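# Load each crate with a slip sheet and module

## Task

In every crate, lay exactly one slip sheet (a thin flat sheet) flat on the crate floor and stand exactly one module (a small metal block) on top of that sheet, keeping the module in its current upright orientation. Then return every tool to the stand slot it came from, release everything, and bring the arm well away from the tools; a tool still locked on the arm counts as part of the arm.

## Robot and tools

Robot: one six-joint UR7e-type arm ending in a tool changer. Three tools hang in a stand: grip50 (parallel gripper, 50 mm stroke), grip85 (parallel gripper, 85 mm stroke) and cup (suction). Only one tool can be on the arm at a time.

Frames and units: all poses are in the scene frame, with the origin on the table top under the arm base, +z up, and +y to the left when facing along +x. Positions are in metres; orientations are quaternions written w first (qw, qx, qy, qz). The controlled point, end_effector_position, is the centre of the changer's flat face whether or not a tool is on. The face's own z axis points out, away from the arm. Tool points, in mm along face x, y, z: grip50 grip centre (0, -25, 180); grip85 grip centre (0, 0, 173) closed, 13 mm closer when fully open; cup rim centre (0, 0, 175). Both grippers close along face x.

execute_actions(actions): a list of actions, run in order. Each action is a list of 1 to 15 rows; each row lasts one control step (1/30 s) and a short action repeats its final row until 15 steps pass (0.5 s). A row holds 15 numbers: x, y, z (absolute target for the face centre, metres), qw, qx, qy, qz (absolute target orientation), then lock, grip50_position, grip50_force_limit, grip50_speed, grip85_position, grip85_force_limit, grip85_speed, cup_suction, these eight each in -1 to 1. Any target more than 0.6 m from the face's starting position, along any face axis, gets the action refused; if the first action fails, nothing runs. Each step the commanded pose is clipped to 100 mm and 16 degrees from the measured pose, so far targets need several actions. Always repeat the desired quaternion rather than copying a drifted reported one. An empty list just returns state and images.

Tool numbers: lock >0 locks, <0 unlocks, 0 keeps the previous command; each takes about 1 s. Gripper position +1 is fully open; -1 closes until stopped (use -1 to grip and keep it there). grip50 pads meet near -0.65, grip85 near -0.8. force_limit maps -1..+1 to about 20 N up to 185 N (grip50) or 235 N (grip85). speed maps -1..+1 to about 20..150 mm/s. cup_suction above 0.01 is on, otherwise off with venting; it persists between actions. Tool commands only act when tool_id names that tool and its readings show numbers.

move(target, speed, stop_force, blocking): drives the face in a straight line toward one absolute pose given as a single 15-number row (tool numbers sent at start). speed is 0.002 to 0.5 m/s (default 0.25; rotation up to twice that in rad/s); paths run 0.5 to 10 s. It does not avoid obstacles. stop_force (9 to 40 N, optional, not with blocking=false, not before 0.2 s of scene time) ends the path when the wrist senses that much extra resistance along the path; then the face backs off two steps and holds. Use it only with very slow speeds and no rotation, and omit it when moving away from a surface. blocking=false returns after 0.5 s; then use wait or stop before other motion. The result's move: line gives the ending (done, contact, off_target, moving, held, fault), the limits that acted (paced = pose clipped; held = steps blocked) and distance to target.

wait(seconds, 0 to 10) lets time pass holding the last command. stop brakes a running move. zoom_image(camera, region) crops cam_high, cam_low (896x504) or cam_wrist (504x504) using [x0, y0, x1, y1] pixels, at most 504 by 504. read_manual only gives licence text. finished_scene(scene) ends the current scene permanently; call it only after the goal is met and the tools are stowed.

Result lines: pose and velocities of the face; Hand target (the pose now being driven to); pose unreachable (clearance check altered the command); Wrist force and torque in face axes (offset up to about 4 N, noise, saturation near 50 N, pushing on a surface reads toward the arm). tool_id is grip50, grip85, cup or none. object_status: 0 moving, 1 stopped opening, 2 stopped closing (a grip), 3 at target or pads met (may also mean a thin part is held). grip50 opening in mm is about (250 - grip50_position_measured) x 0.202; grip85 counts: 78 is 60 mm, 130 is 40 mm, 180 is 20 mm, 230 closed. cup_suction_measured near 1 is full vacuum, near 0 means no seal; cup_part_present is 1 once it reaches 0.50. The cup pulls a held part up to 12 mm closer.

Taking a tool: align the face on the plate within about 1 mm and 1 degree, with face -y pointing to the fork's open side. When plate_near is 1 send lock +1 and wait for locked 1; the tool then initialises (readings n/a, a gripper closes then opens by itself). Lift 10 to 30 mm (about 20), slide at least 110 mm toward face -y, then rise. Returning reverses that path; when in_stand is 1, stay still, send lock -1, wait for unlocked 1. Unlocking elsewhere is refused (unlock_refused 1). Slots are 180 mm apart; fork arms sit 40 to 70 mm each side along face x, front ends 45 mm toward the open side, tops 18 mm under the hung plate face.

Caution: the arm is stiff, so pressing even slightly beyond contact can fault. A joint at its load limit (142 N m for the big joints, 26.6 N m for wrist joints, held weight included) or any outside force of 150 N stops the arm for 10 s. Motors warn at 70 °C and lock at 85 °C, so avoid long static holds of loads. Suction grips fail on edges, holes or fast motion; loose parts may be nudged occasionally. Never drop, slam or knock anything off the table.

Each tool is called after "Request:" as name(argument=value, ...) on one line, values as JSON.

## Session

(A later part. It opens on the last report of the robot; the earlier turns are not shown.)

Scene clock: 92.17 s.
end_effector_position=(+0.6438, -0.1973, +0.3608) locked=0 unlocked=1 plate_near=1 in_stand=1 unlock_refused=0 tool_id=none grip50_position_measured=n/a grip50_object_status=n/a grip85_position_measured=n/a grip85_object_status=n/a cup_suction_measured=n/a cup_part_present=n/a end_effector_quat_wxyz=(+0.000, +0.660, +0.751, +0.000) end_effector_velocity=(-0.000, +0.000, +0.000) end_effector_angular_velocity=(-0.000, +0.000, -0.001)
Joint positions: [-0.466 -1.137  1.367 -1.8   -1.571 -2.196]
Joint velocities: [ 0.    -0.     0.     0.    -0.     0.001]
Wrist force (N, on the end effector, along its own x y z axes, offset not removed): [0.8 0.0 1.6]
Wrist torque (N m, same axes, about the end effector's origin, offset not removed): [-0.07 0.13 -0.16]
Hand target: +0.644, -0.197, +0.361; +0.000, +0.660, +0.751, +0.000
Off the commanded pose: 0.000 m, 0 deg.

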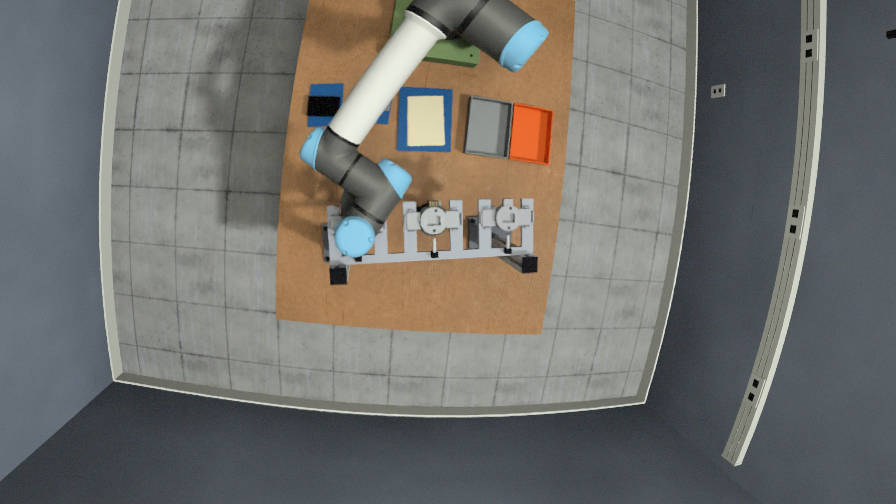

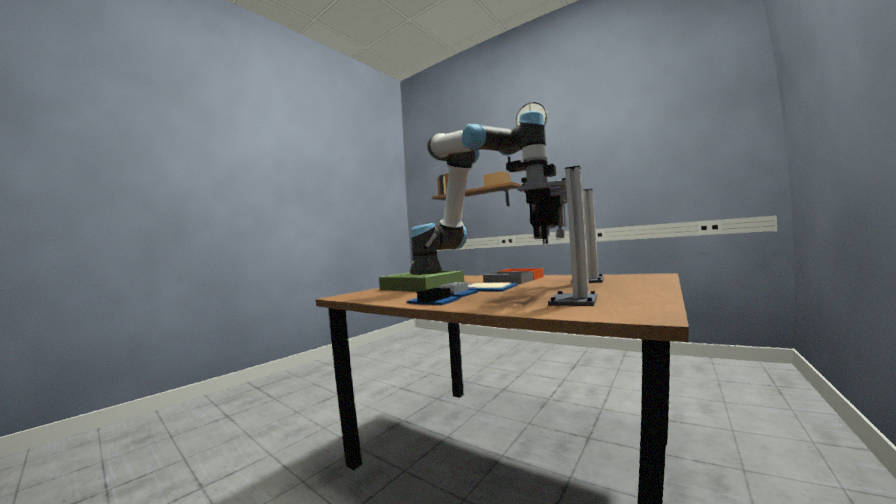

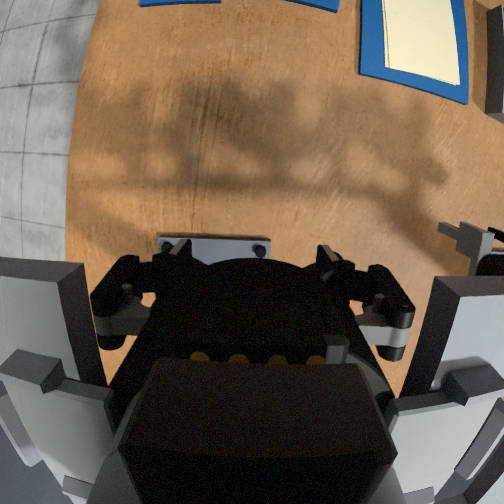

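Black module got pushed to x≈0.328.

Request:
move(target=[0.6438,-0.1973,0.39,0,0.66,0.7513,0,0,1,0,0,1,0,0,0], speed=0.05)

Request:
move(target=[0.597,0.1597,0.38,0,0.66,0.7513,0,0,1,0,0,1,0,0,0])

Request:
move(target=[0.597,0.1597,0.35,0,0.66,0.7513,0,0,1,0,0,1,0,0,0], speed=0.005, stop_force=12)

Scene clock: 95.23 s.
end_effector_position=(+0.6438, -0.1973, +0.3898) locked=0 unlocked=1 plate_near=0 in_stand=0 unlock_refused=0 tool_id=none grip50_position_measured=n/a grip50_object_status=n/a grip85_position_measured=n/a grip85_object_status=n/a cup_suction_measured=n/a cup_part_present=n/a end_effector_quat_wxyz=(+0.000, +0.660, +0.751, -0.000) end_effector_velocity=(-0.000, -0.000, +0.002) end_effector_angular_velocity=(+0.000, -0.000, -0.001)
Joint positions: [-0.466 -1.151  1.311 -1.731 -1.571 -2.196]
Joint velocities: [-0.    -0.001 -0.003  0.004  0.     0.001]
Wrist force (N, on the end effector, along its own x y z axes, offset not removed): [-0.5 -1.4 -3.7]
Wrist torque (N m, same axes, about the end effector's origin, offset not removed): [-0.08 0.08 0.09]
Hand target: +0.644, -0.197, +0.390; +0.000, +0.660, +0.751, +0.000
Off the commanded pose: 0.000 m, 0 deg.
move: done

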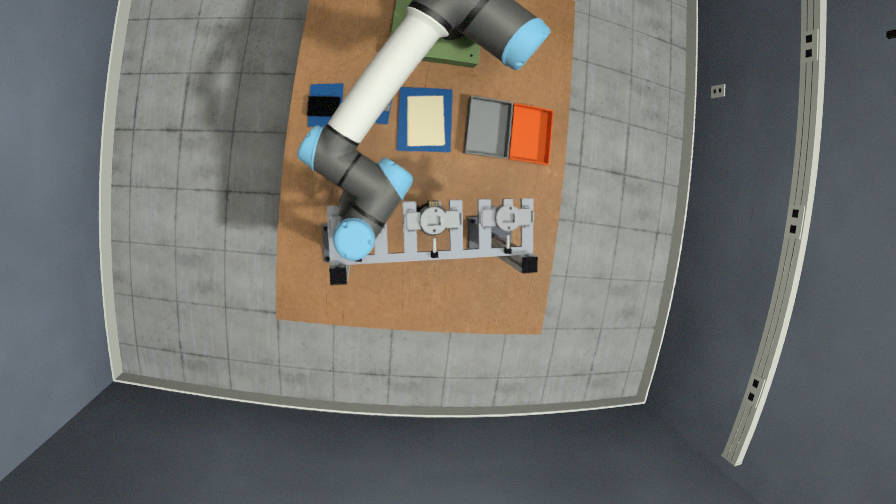

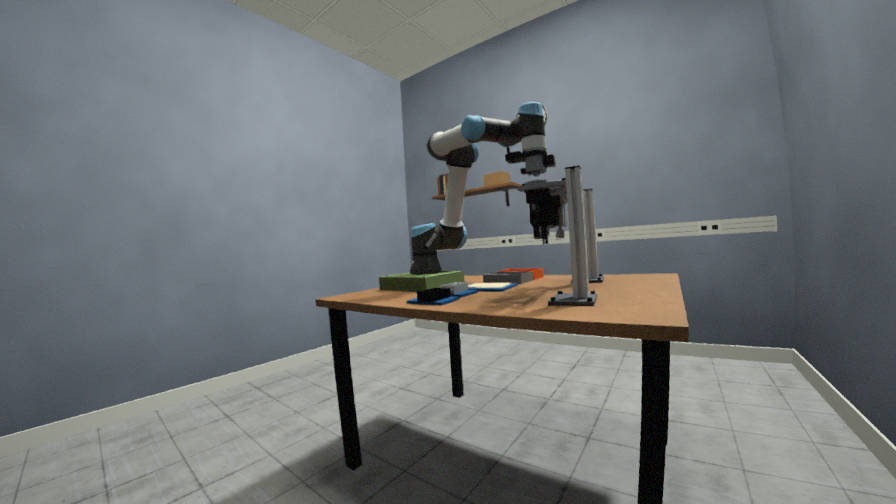

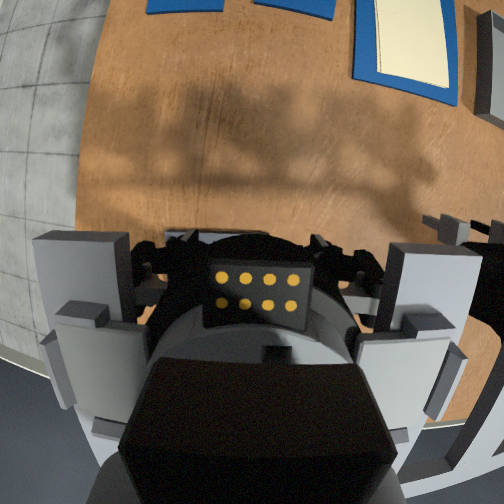

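Scene clock: 97.23 s.
end_effector_position=(+0.5962, +0.1591, +0.3800) locked=0 unlocked=1 plate_near=0 in_stand=0 unlock_refused=0 tool_id=none grip50_position_measured=n/a grip50_object_status=n/a grip85_position_measured=n/a grip85_object_status=n/a cup_suction_measured=n/a cup_part_present=n/a end_effector_quat_wxyz=(-0.000, +0.660, +0.751, -0.001) end_effector_velocity=(+0.000, +0.002, +0.000) end_effector_angular_velocity=(-0.000, -0.001, -0.001)
Joint positions: [ 0.074 -1.28   1.515 -1.805 -1.572 -1.657]
Joint velocities: [ 0.003  0.001 -0.001 -0.    -0.     0.004]
Wrist force (N, on the end effector, along its own x y z axes, offset not removed): [-2.2 1.5 -0.5]
Wrist torque (N m, same axes, about the end effector's origin, offset not removed): [0.17 0.04 -0.04]
Hand target: +0.596, +0.159, +0.380; -0.000, +0.660, +0.751, -0.001
Off the commanded pose: 0.001 m, 0 deg.
move: done

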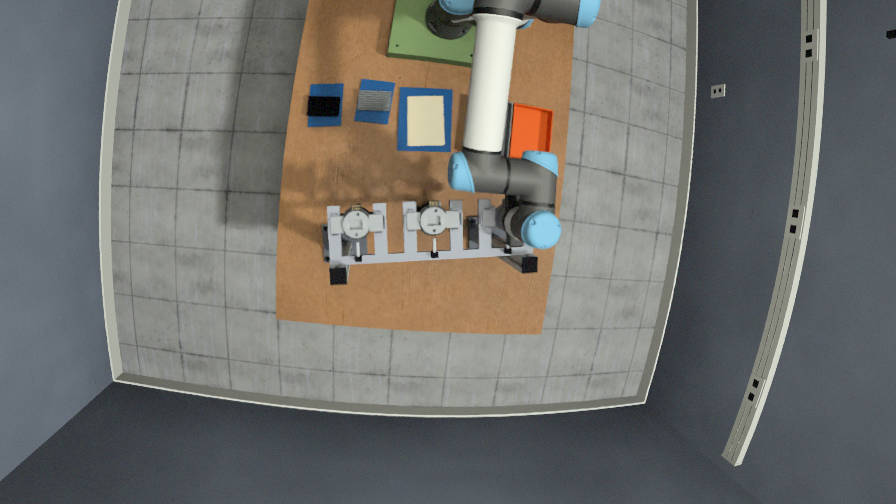

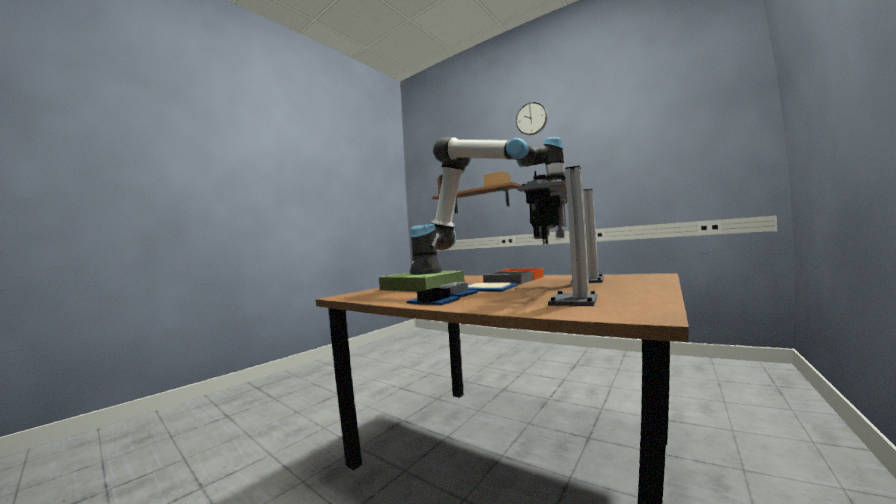

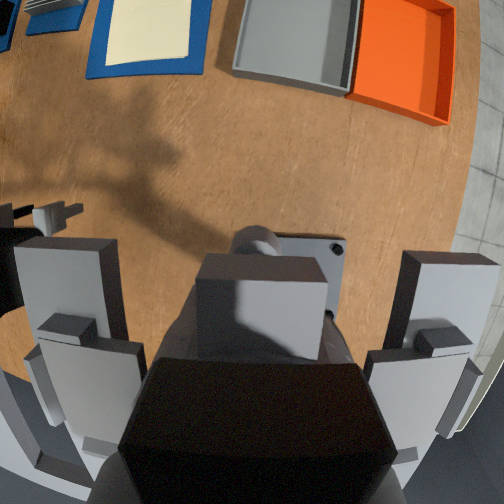

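Scene clock: 101.57 s.
end_effector_position=(+0.5968, +0.1595, +0.3602) locked=0 unlocked=1 plate_near=1 in_stand=1 unlock_refused=0 tool_id=none grip50_position_measured=n/a grip50_object_status=n/a grip85_position_measured=n/a grip85_object_status=n/a cup_suction_measured=n/a cup_part_present=n/a end_effector_quat_wxyz=(+0.000, +0.660, +0.751, -0.000) end_effector_velocity=(-0.000, +0.000, +0.000) end_effector_angular_velocity=(-0.000, +0.004, -0.000)
Joint positions: [ 0.074 -1.267  1.551 -1.854 -1.571 -1.656]
Joint velocities: [ 0.     0.    -0.002  0.006 -0.     0.001]
Wrist force (N, on the end effector, along its own x y z axes, offset not removed): [-0.6 0.4 -33.3]
Wrist torque (N m, same axes, about the end effector's origin, offset not removed): [0.52 0.56 0.15]
Hand target: +0.597, +0.159, +0.360; +0.000, +0.660, +0.751, -0.000
Off the commanded pose: 0.010 m, 0 deg.
move: contact

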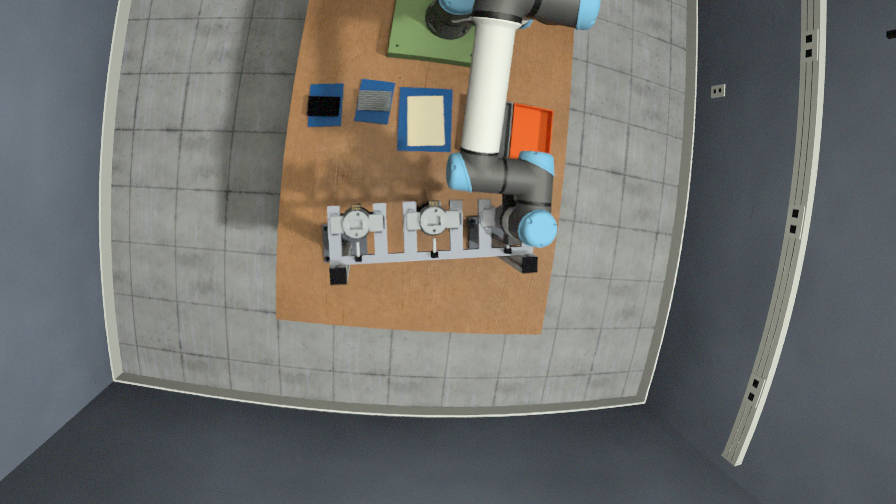

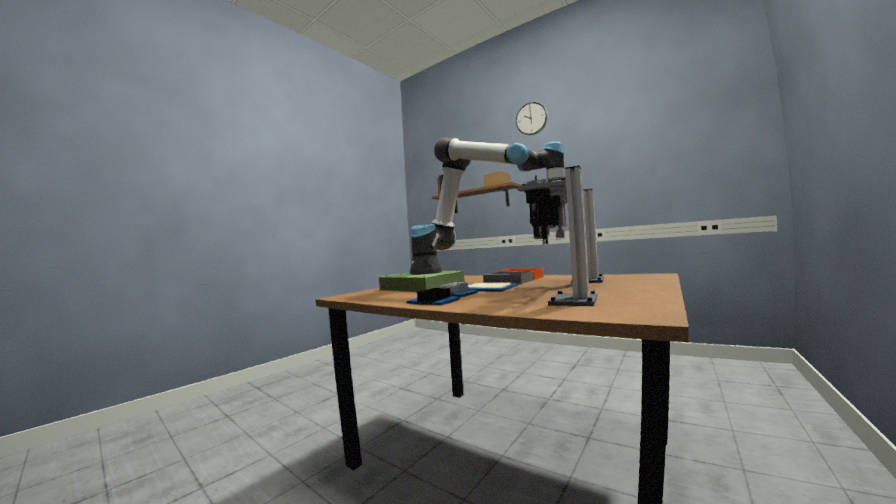

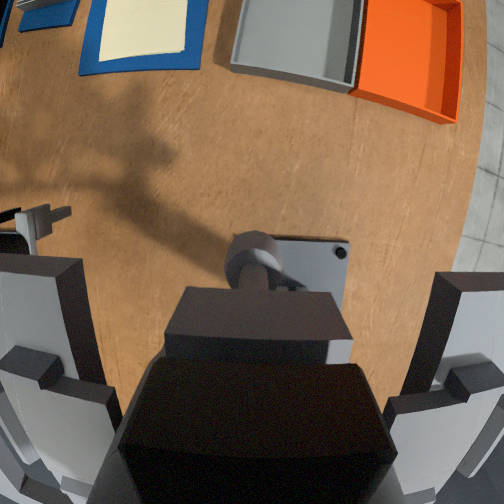

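Request:
execute_actions(actions=[[[0.5968,0.1595,0.3606,0,0.66,0.7513,0,1,1,0,0,1,0,0,0]],[[0.5968,0.1595,0.3606,0,0.66,0.7513,0,1,1,0,0,1,0,0,0]],[[0.5968,0.1595,0.3606,0,0.66,0.7513,0,1,1,0,0,1,0,0,0]]])

Request:
move(target=[0.5968,0.1595,0.381,0,0.66,0.7513,0,0,1,0,0,1,0,0,0], speed=0.05)

Request:
move(target=[0.45,0.1404,0.381,0,0.66,0.7513,0,0,1,0,0,1,0,0,0], speed=0.15)

Request:
move(target=[0.345,-0.02,0.21,0,0.66,0.7513,0,0,1,0,0,1,0,0,0])

Request:
move(target=[0.345,-0.02,0.186,0,0.66,0.7513,0,0,1,0,0,1,0,0,1], speed=0.01, stop_force=10)

Request:
move(target=[0.345,-0.02,0.25,0,0.66,0.7513,0,0,1,0,0,1,0,0,1], speed=0.08)

Request:
move(target=[0.342,0.172,0.22,0,0.71,0.704,0,0,1,0,0,1,0,0,1], speed=0.15)

Scene clock: 106.17 s.
end_effector_position=(+0.5968, +0.1595, +0.3606) locked=1 unlocked=0 plate_near=1 in_stand=1 unlock_refused=0 tool_id=cup grip50_position_measured=n/a grip50_object_status=n/a grip85_position_measured=n/a grip85_object_status=n/a cup_suction_measured=n/a cup_part_present=n/a end_effector_quat_wxyz=(+0.000, +0.660, +0.751, +0.000) end_effector_velocity=(-0.000, +0.001, +0.000) end_effector_angular_velocity=(-0.000, -0.000, +0.002)
Joint positions: [ 0.074 -1.267  1.55  -1.853 -1.571 -1.656]
Joint velocities: [ 0.002 -0.    -0.001  0.    -0.    -0.   ]
Wrist force (N, on the end effector, along its own x y z axes, offset not removed): [-0.1 1.4 -5.4]
Wrist torque (N m, same axes, about the end effector's origin, offset not removed): [0.05 0.28 -0.07]
Hand target: +0.597, +0.160, +0.361; -0.000, +0.660, +0.751, -0.000
Off the commanded pose: 0.000 m, 0 deg.

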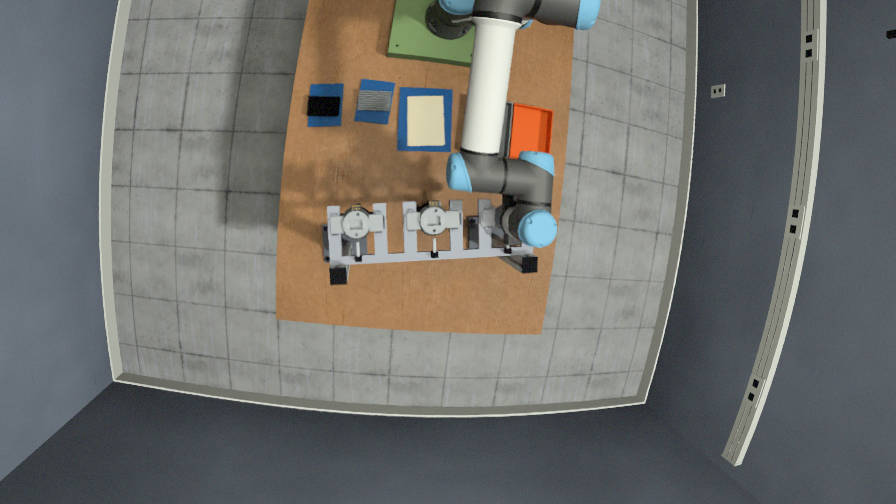

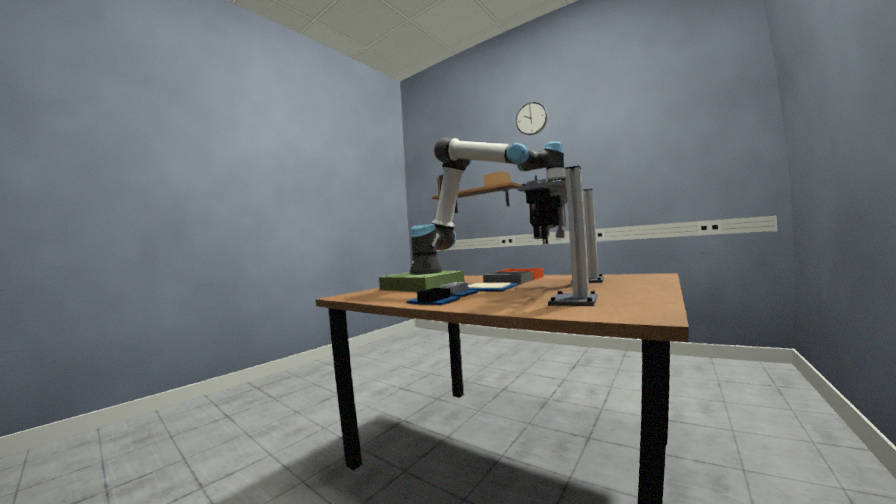

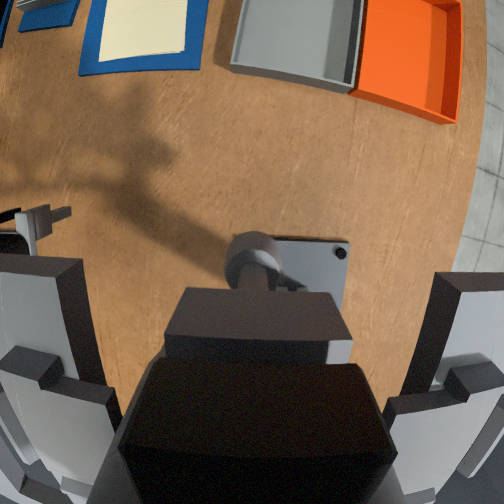

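Scene clock: 106.97 s.
end_effector_position=(+0.5968, +0.1595, +0.3808) locked=1 unlocked=0 plate_near=1 in_stand=0 unlock_refused=0 tool_id=cup grip50_position_measured=n/a grip50_object_status=n/a grip85_position_measured=n/a grip85_object_status=n/a cup_suction_measured=0.00 cup_part_present=0 end_effector_quat_wxyz=(-0.000, +0.660, +0.751, +0.000) end_effector_velocity=(+0.000, -0.000, +0.002) end_effector_angular_velocity=(+0.000, -0.001, +0.000)
Joint positions: [ 0.074 -1.279  1.513 -1.804 -1.571 -1.656]
Joint velocities: [-0.    -0.001 -0.004  0.005  0.    -0.001]
Wrist force (N, on the end effector, along its own x y z axes, offset not removed): [-0.5 -0.6 -4.1]
Wrist torque (N m, same axes, about the end effector's origin, offset not removed): [0.00 -0.04 -0.15]
Hand target: +0.597, +0.160, +0.381; +0.000, +0.660, +0.751, +0.000
Off the commanded pose: 0.000 m, 0 deg.
move: done

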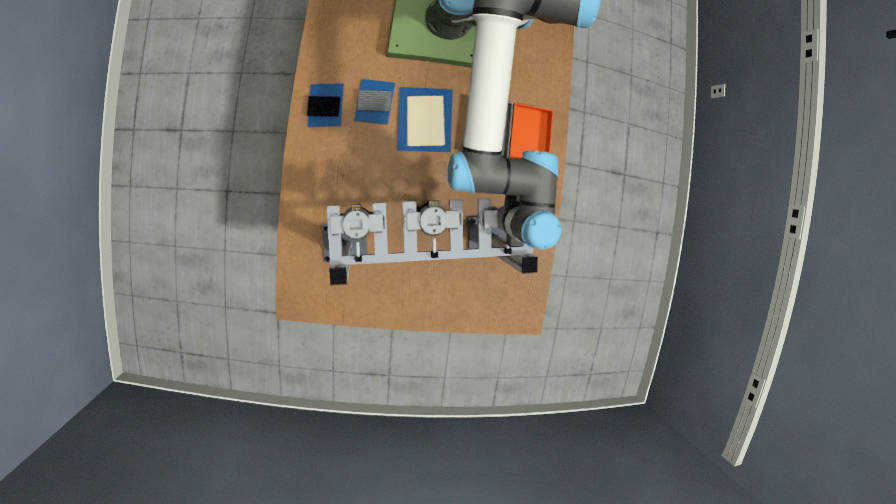

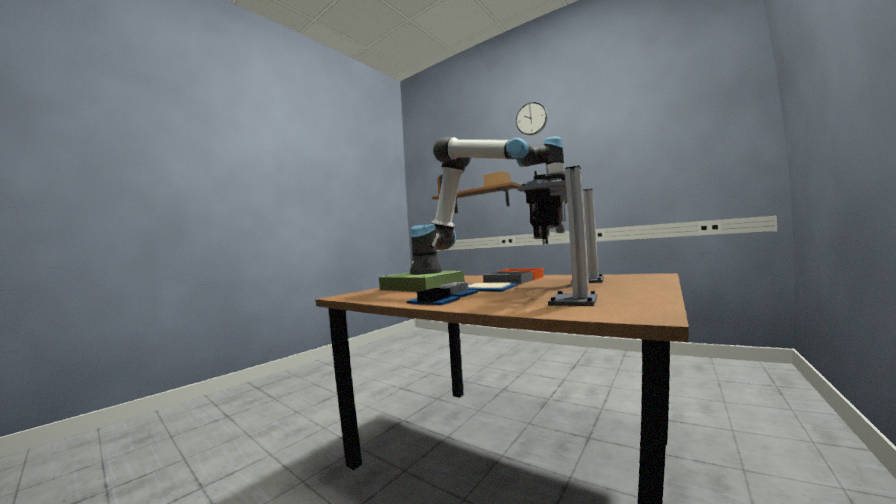

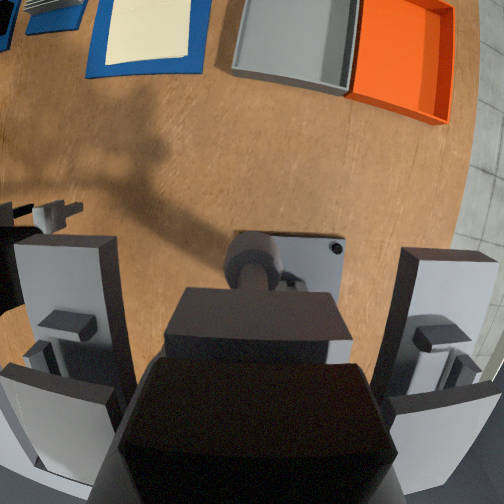

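Scene clock: 108.47 s.
end_effector_position=(+0.4502, +0.1402, +0.3809) locked=1 unlocked=0 plate_near=1 in_stand=0 unlock_refused=0 tool_id=cup grip50_position_measured=n/a grip50_object_status=n/a grip85_position_measured=n/a grip85_object_status=n/a cup_suction_measured=0.00 cup_part_present=0 end_effector_quat_wxyz=(+0.000, +0.660, +0.751, +0.000) end_effector_velocity=(-0.002, -0.000, +0.000) end_effector_angular_velocity=(+0.000, +0.000, +0.001)
Joint positions: [ 0.046 -1.628  1.906 -1.849 -1.571 -1.684]
Joint velocities: [-0.001 -0.004  0.004  0.001  0.    -0.002]
Wrist force (N, on the end effector, along its own x y z axes, offset not removed): [-0.4 3.5 0.6]
Wrist torque (N m, same axes, about the end effector's origin, offset not removed): [0.11 -0.19 0.09]
Hand target: +0.450, +0.140, +0.381; -0.000, +0.660, +0.751, +0.000
Off the commanded pose: 0.000 m, 0 deg.
move: done

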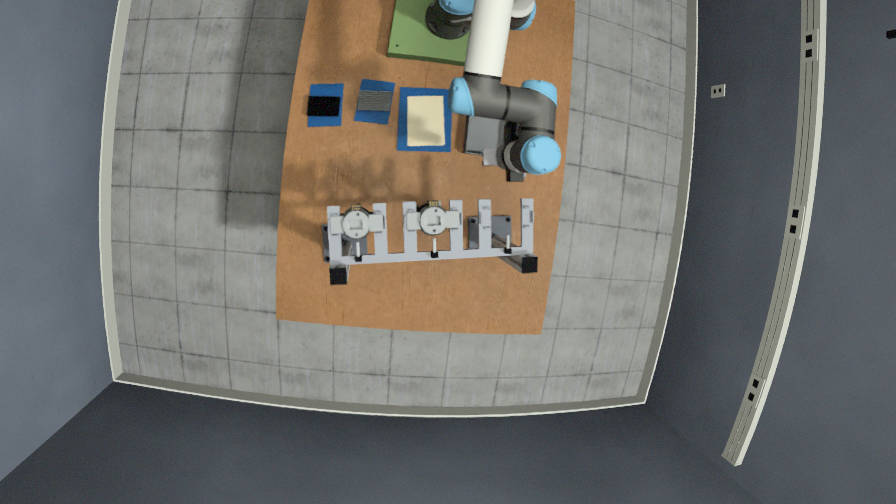

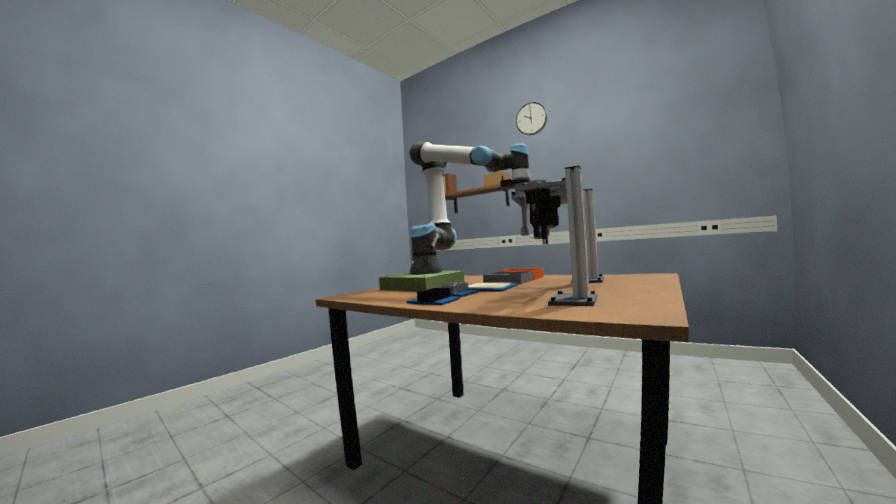

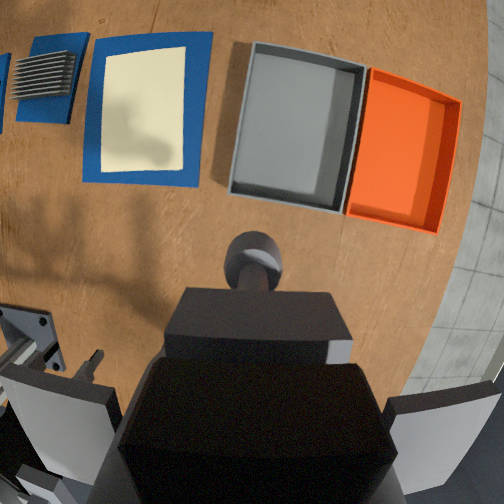

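Scene clock: 110.07 s.
end_effector_position=(+0.3454, -0.0197, +0.2102) locked=1 unlocked=0 plate_near=1 in_stand=0 unlock_refused=0 tool_id=cup grip50_position_measured=n/a grip50_object_status=n/a grip85_position_measured=n/a grip85_object_status=n/a cup_suction_measured=0.00 cup_part_present=0 end_effector_quat_wxyz=(+0.000, +0.660, +0.751, +0.001) end_effector_velocity=(+0.000, -0.002, -0.001) end_effector_angular_velocity=(-0.000, -0.003, -0.001)
Joint positions: [-0.422 -1.713  2.49  -2.348 -1.57  -2.153]
Joint velocities: [-0.005  0.002  0.002 -0.007  0.001 -0.004]
Wrist force (N, on the end effector, along its own x y z axes, offset not removed): [-1.6 -0.3 -2.8]
Wrist torque (N m, same axes, about the end effector's origin, offset not removed): [0.05 0.21 0.05]
Hand target: +0.345, -0.020, +0.210; +0.000, +0.660, +0.751, +0.001
Off the commanded pose: 0.001 m, 0 deg.
move: done

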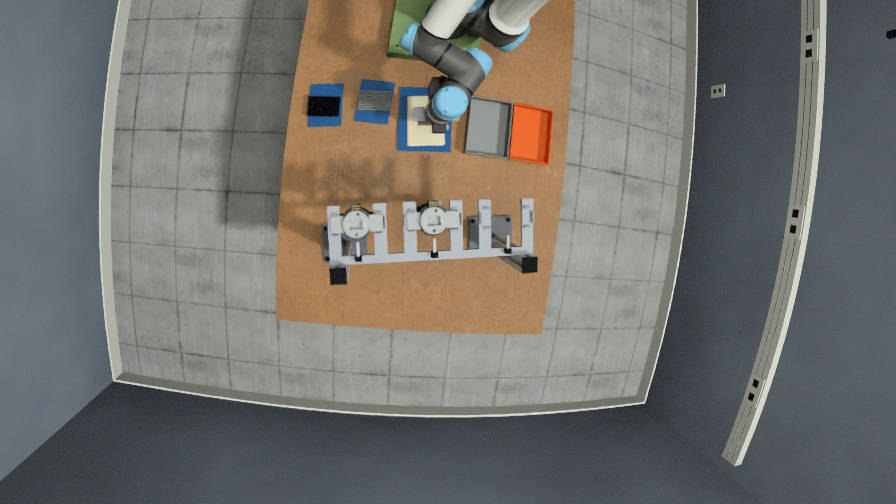

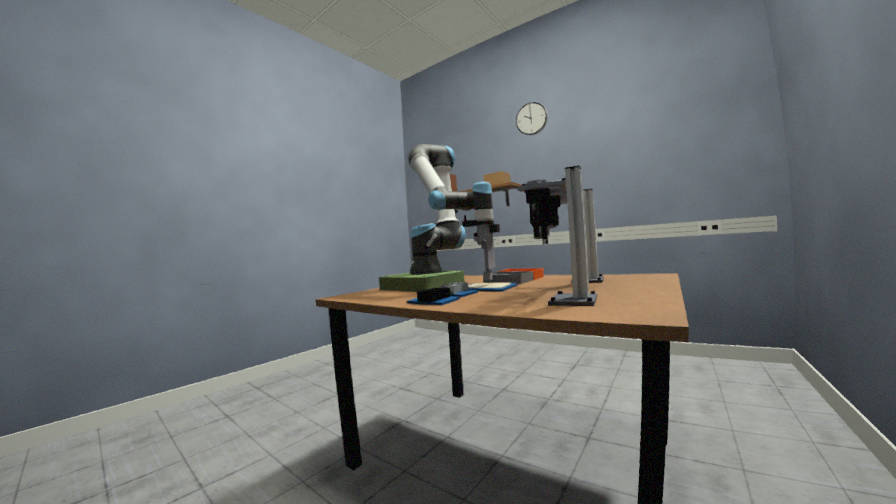

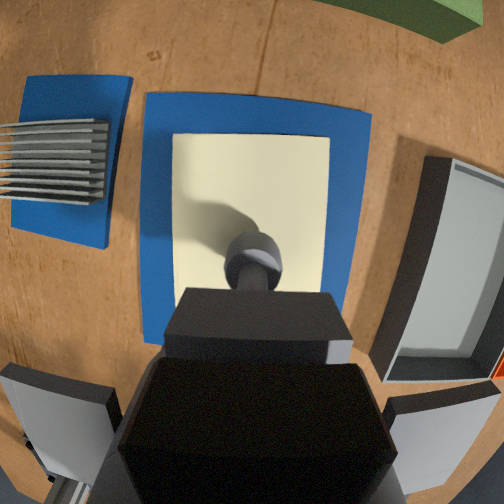

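Scene clock: 112.70 s.
end_effector_position=(+0.3450, -0.0200, +0.1862) locked=1 unlocked=0 plate_near=1 in_stand=0 unlock_refused=0 tool_id=cup grip50_position_measured=n/a grip50_object_status=n/a grip85_position_measured=n/a grip85_object_status=n/a cup_suction_measured=0.98 cup_part_present=1 end_effector_quat_wxyz=(-0.000, +0.660, +0.751, +0.000) end_effector_velocity=(+0.000, -0.000, -0.001) end_effector_angular_velocity=(-0.000, -0.001, +0.000)
Joint positions: [-0.423 -1.644  2.523 -2.449 -1.571 -2.154]
Joint velocities: [-0.     0.005  0.001 -0.007  0.    -0.001]
Wrist force (N, on the end effector, along its own x y z axes, offset not removed): [2.1 -0.8 -1.0]
Wrist torque (N m, same axes, about the end effector's origin, offset not removed): [-0.03 0.02 0.11]
Hand target: +0.345, -0.020, +0.186; -0.000, +0.660, +0.751, +0.000
Off the commanded pose: 0.000 m, 0 deg.
move: done

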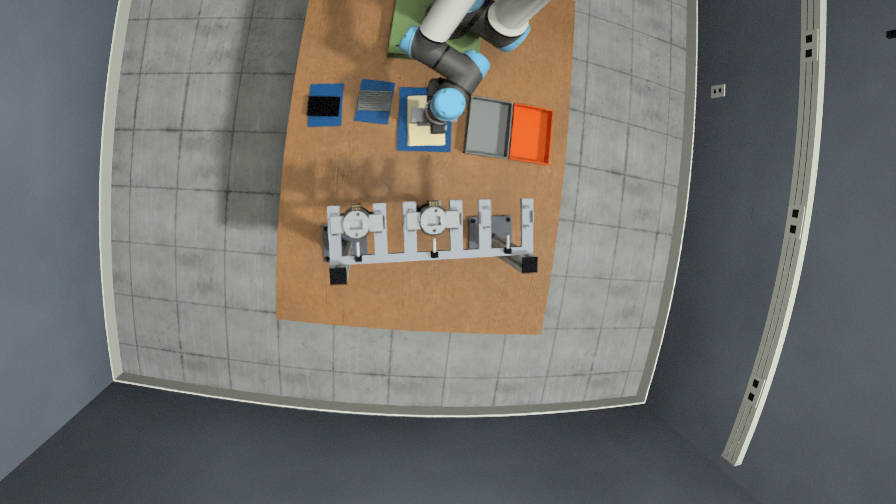

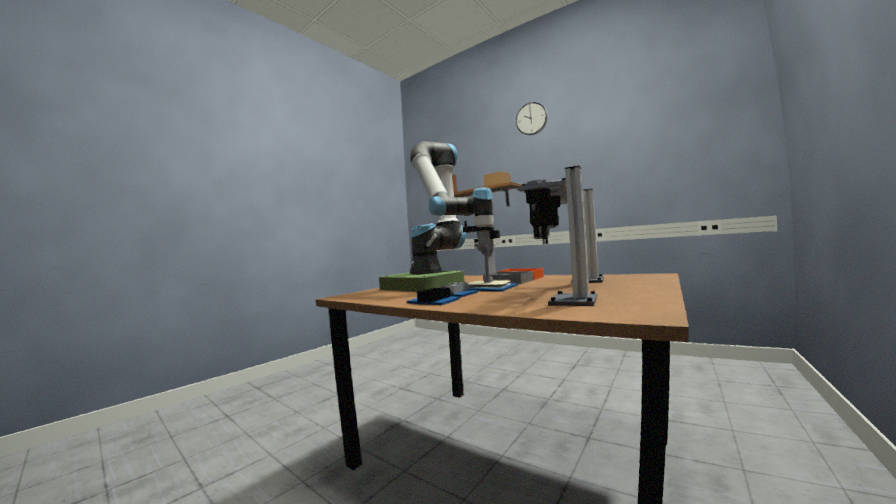

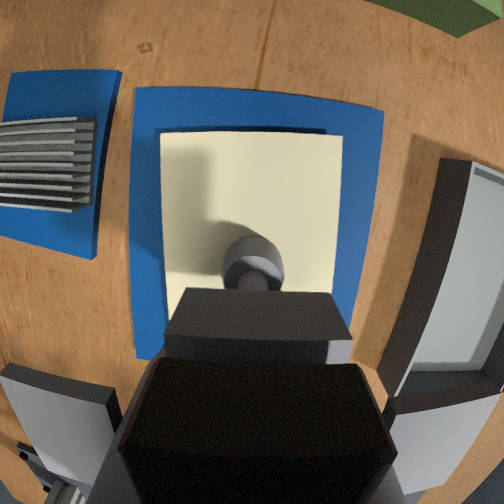

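Scene clock: 113.90 s.
end_effector_position=(+0.3451, -0.0200, +0.2497) locked=1 unlocked=0 plate_near=1 in_stand=0 unlock_refused=0 tool_id=cup grip50_position_measured=n/a grip50_object_status=n/a grip85_position_measured=n/a grip85_object_status=n/a cup_suction_measured=0.98 cup_part_present=1 end_effector_quat_wxyz=(+0.000, +0.660, +0.751, -0.000) end_effector_velocity=(-0.000, -0.001, +0.002) end_effector_angular_velocity=(+0.000, +0.000, -0.000)
Joint positions: [-0.423 -1.808  2.428 -2.19  -1.571 -2.153]
Joint velocities: [-0.002 -0.004 -0.003  0.007  0.    -0.002]
Wrist force (N, on the end effector, along its own x y z axes, offset not removed): [-1.5 1.8 -3.0]
Wrist torque (N m, same axes, about the end effector's origin, offset not removed): [0.06 0.15 0.04]
Hand target: +0.345, -0.020, +0.250; +0.000, +0.660, +0.751, -0.000
Off the commanded pose: 0.000 m, 0 deg.
move: done

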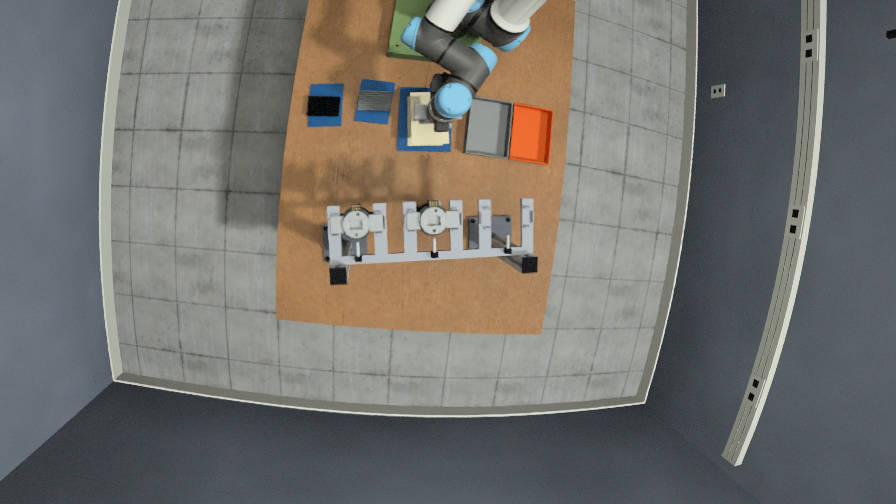

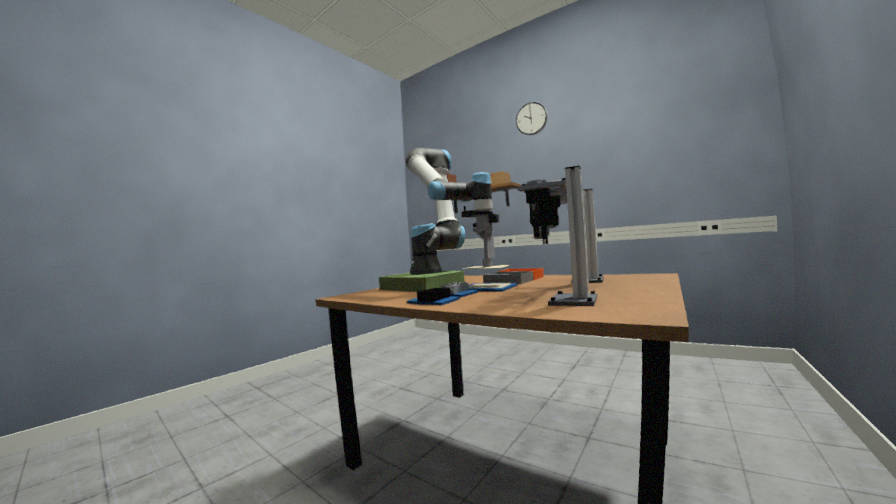

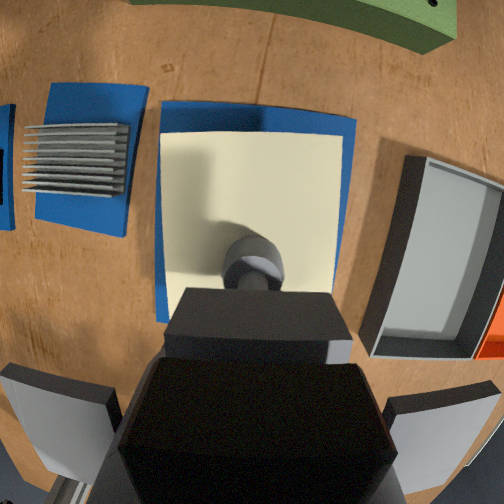

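Scene clock: 115.70 s.
end_effector_position=(+0.3414, +0.1714, +0.2201) locked=1 unlocked=0 plate_near=1 in_stand=0 unlock_refused=0 tool_id=cup grip50_position_measured=n/a grip50_object_status=n/a grip85_position_measured=n/a grip85_object_status=n/a cup_suction_measured=0.98 cup_part_present=1 end_effector_quat_wxyz=(-0.000, +0.710, +0.704, -0.001) end_effector_velocity=(+0.000, +0.002, -0.000) end_effector_angular_velocity=(-0.000, -0.000, -0.002)
Joint positions: [ 0.14  -1.635  2.388 -2.322 -1.572 -1.453]
Joint velocities: [ 0.005  0.004 -0.002 -0.002 -0.     0.007]
Wrist force (N, on the end effector, along its own x y z axes, offset not removed): [2.5 1.1 -0.1]
Wrist torque (N m, same axes, about the end effector's origin, offset not removed): [0.10 -0.09 0.19]
Hand target: +0.341, +0.172, +0.220; +0.000, +0.710, +0.704, -0.001
Off the commanded pose: 0.001 m, 0 deg.
move: done

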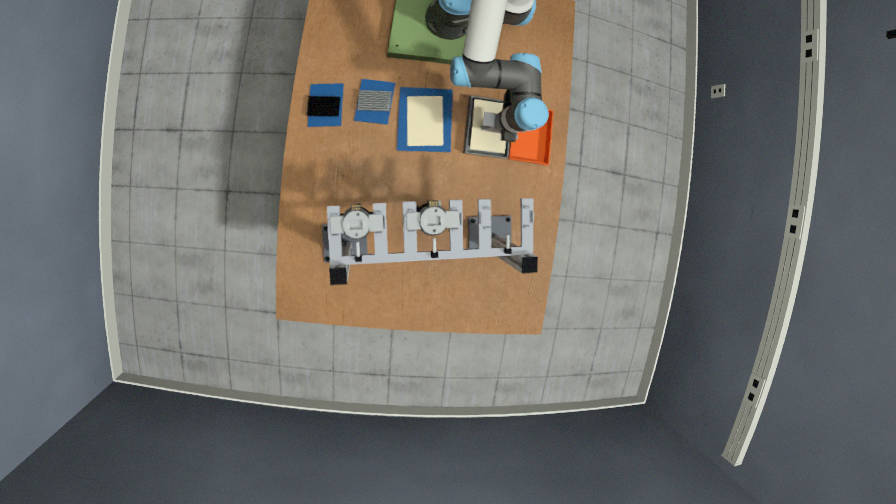

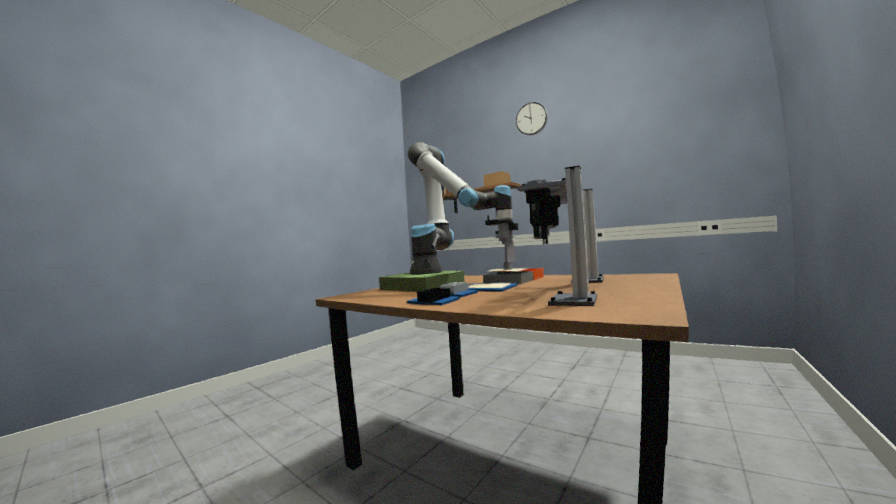

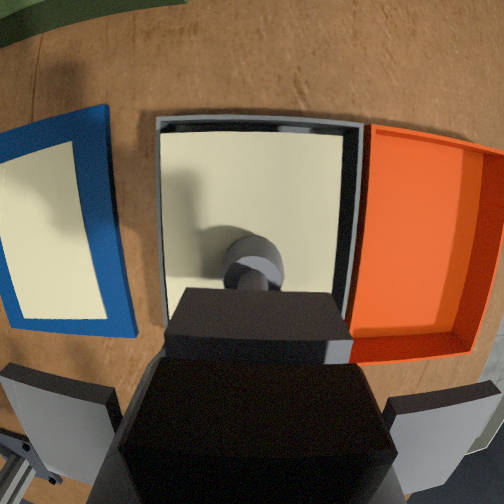

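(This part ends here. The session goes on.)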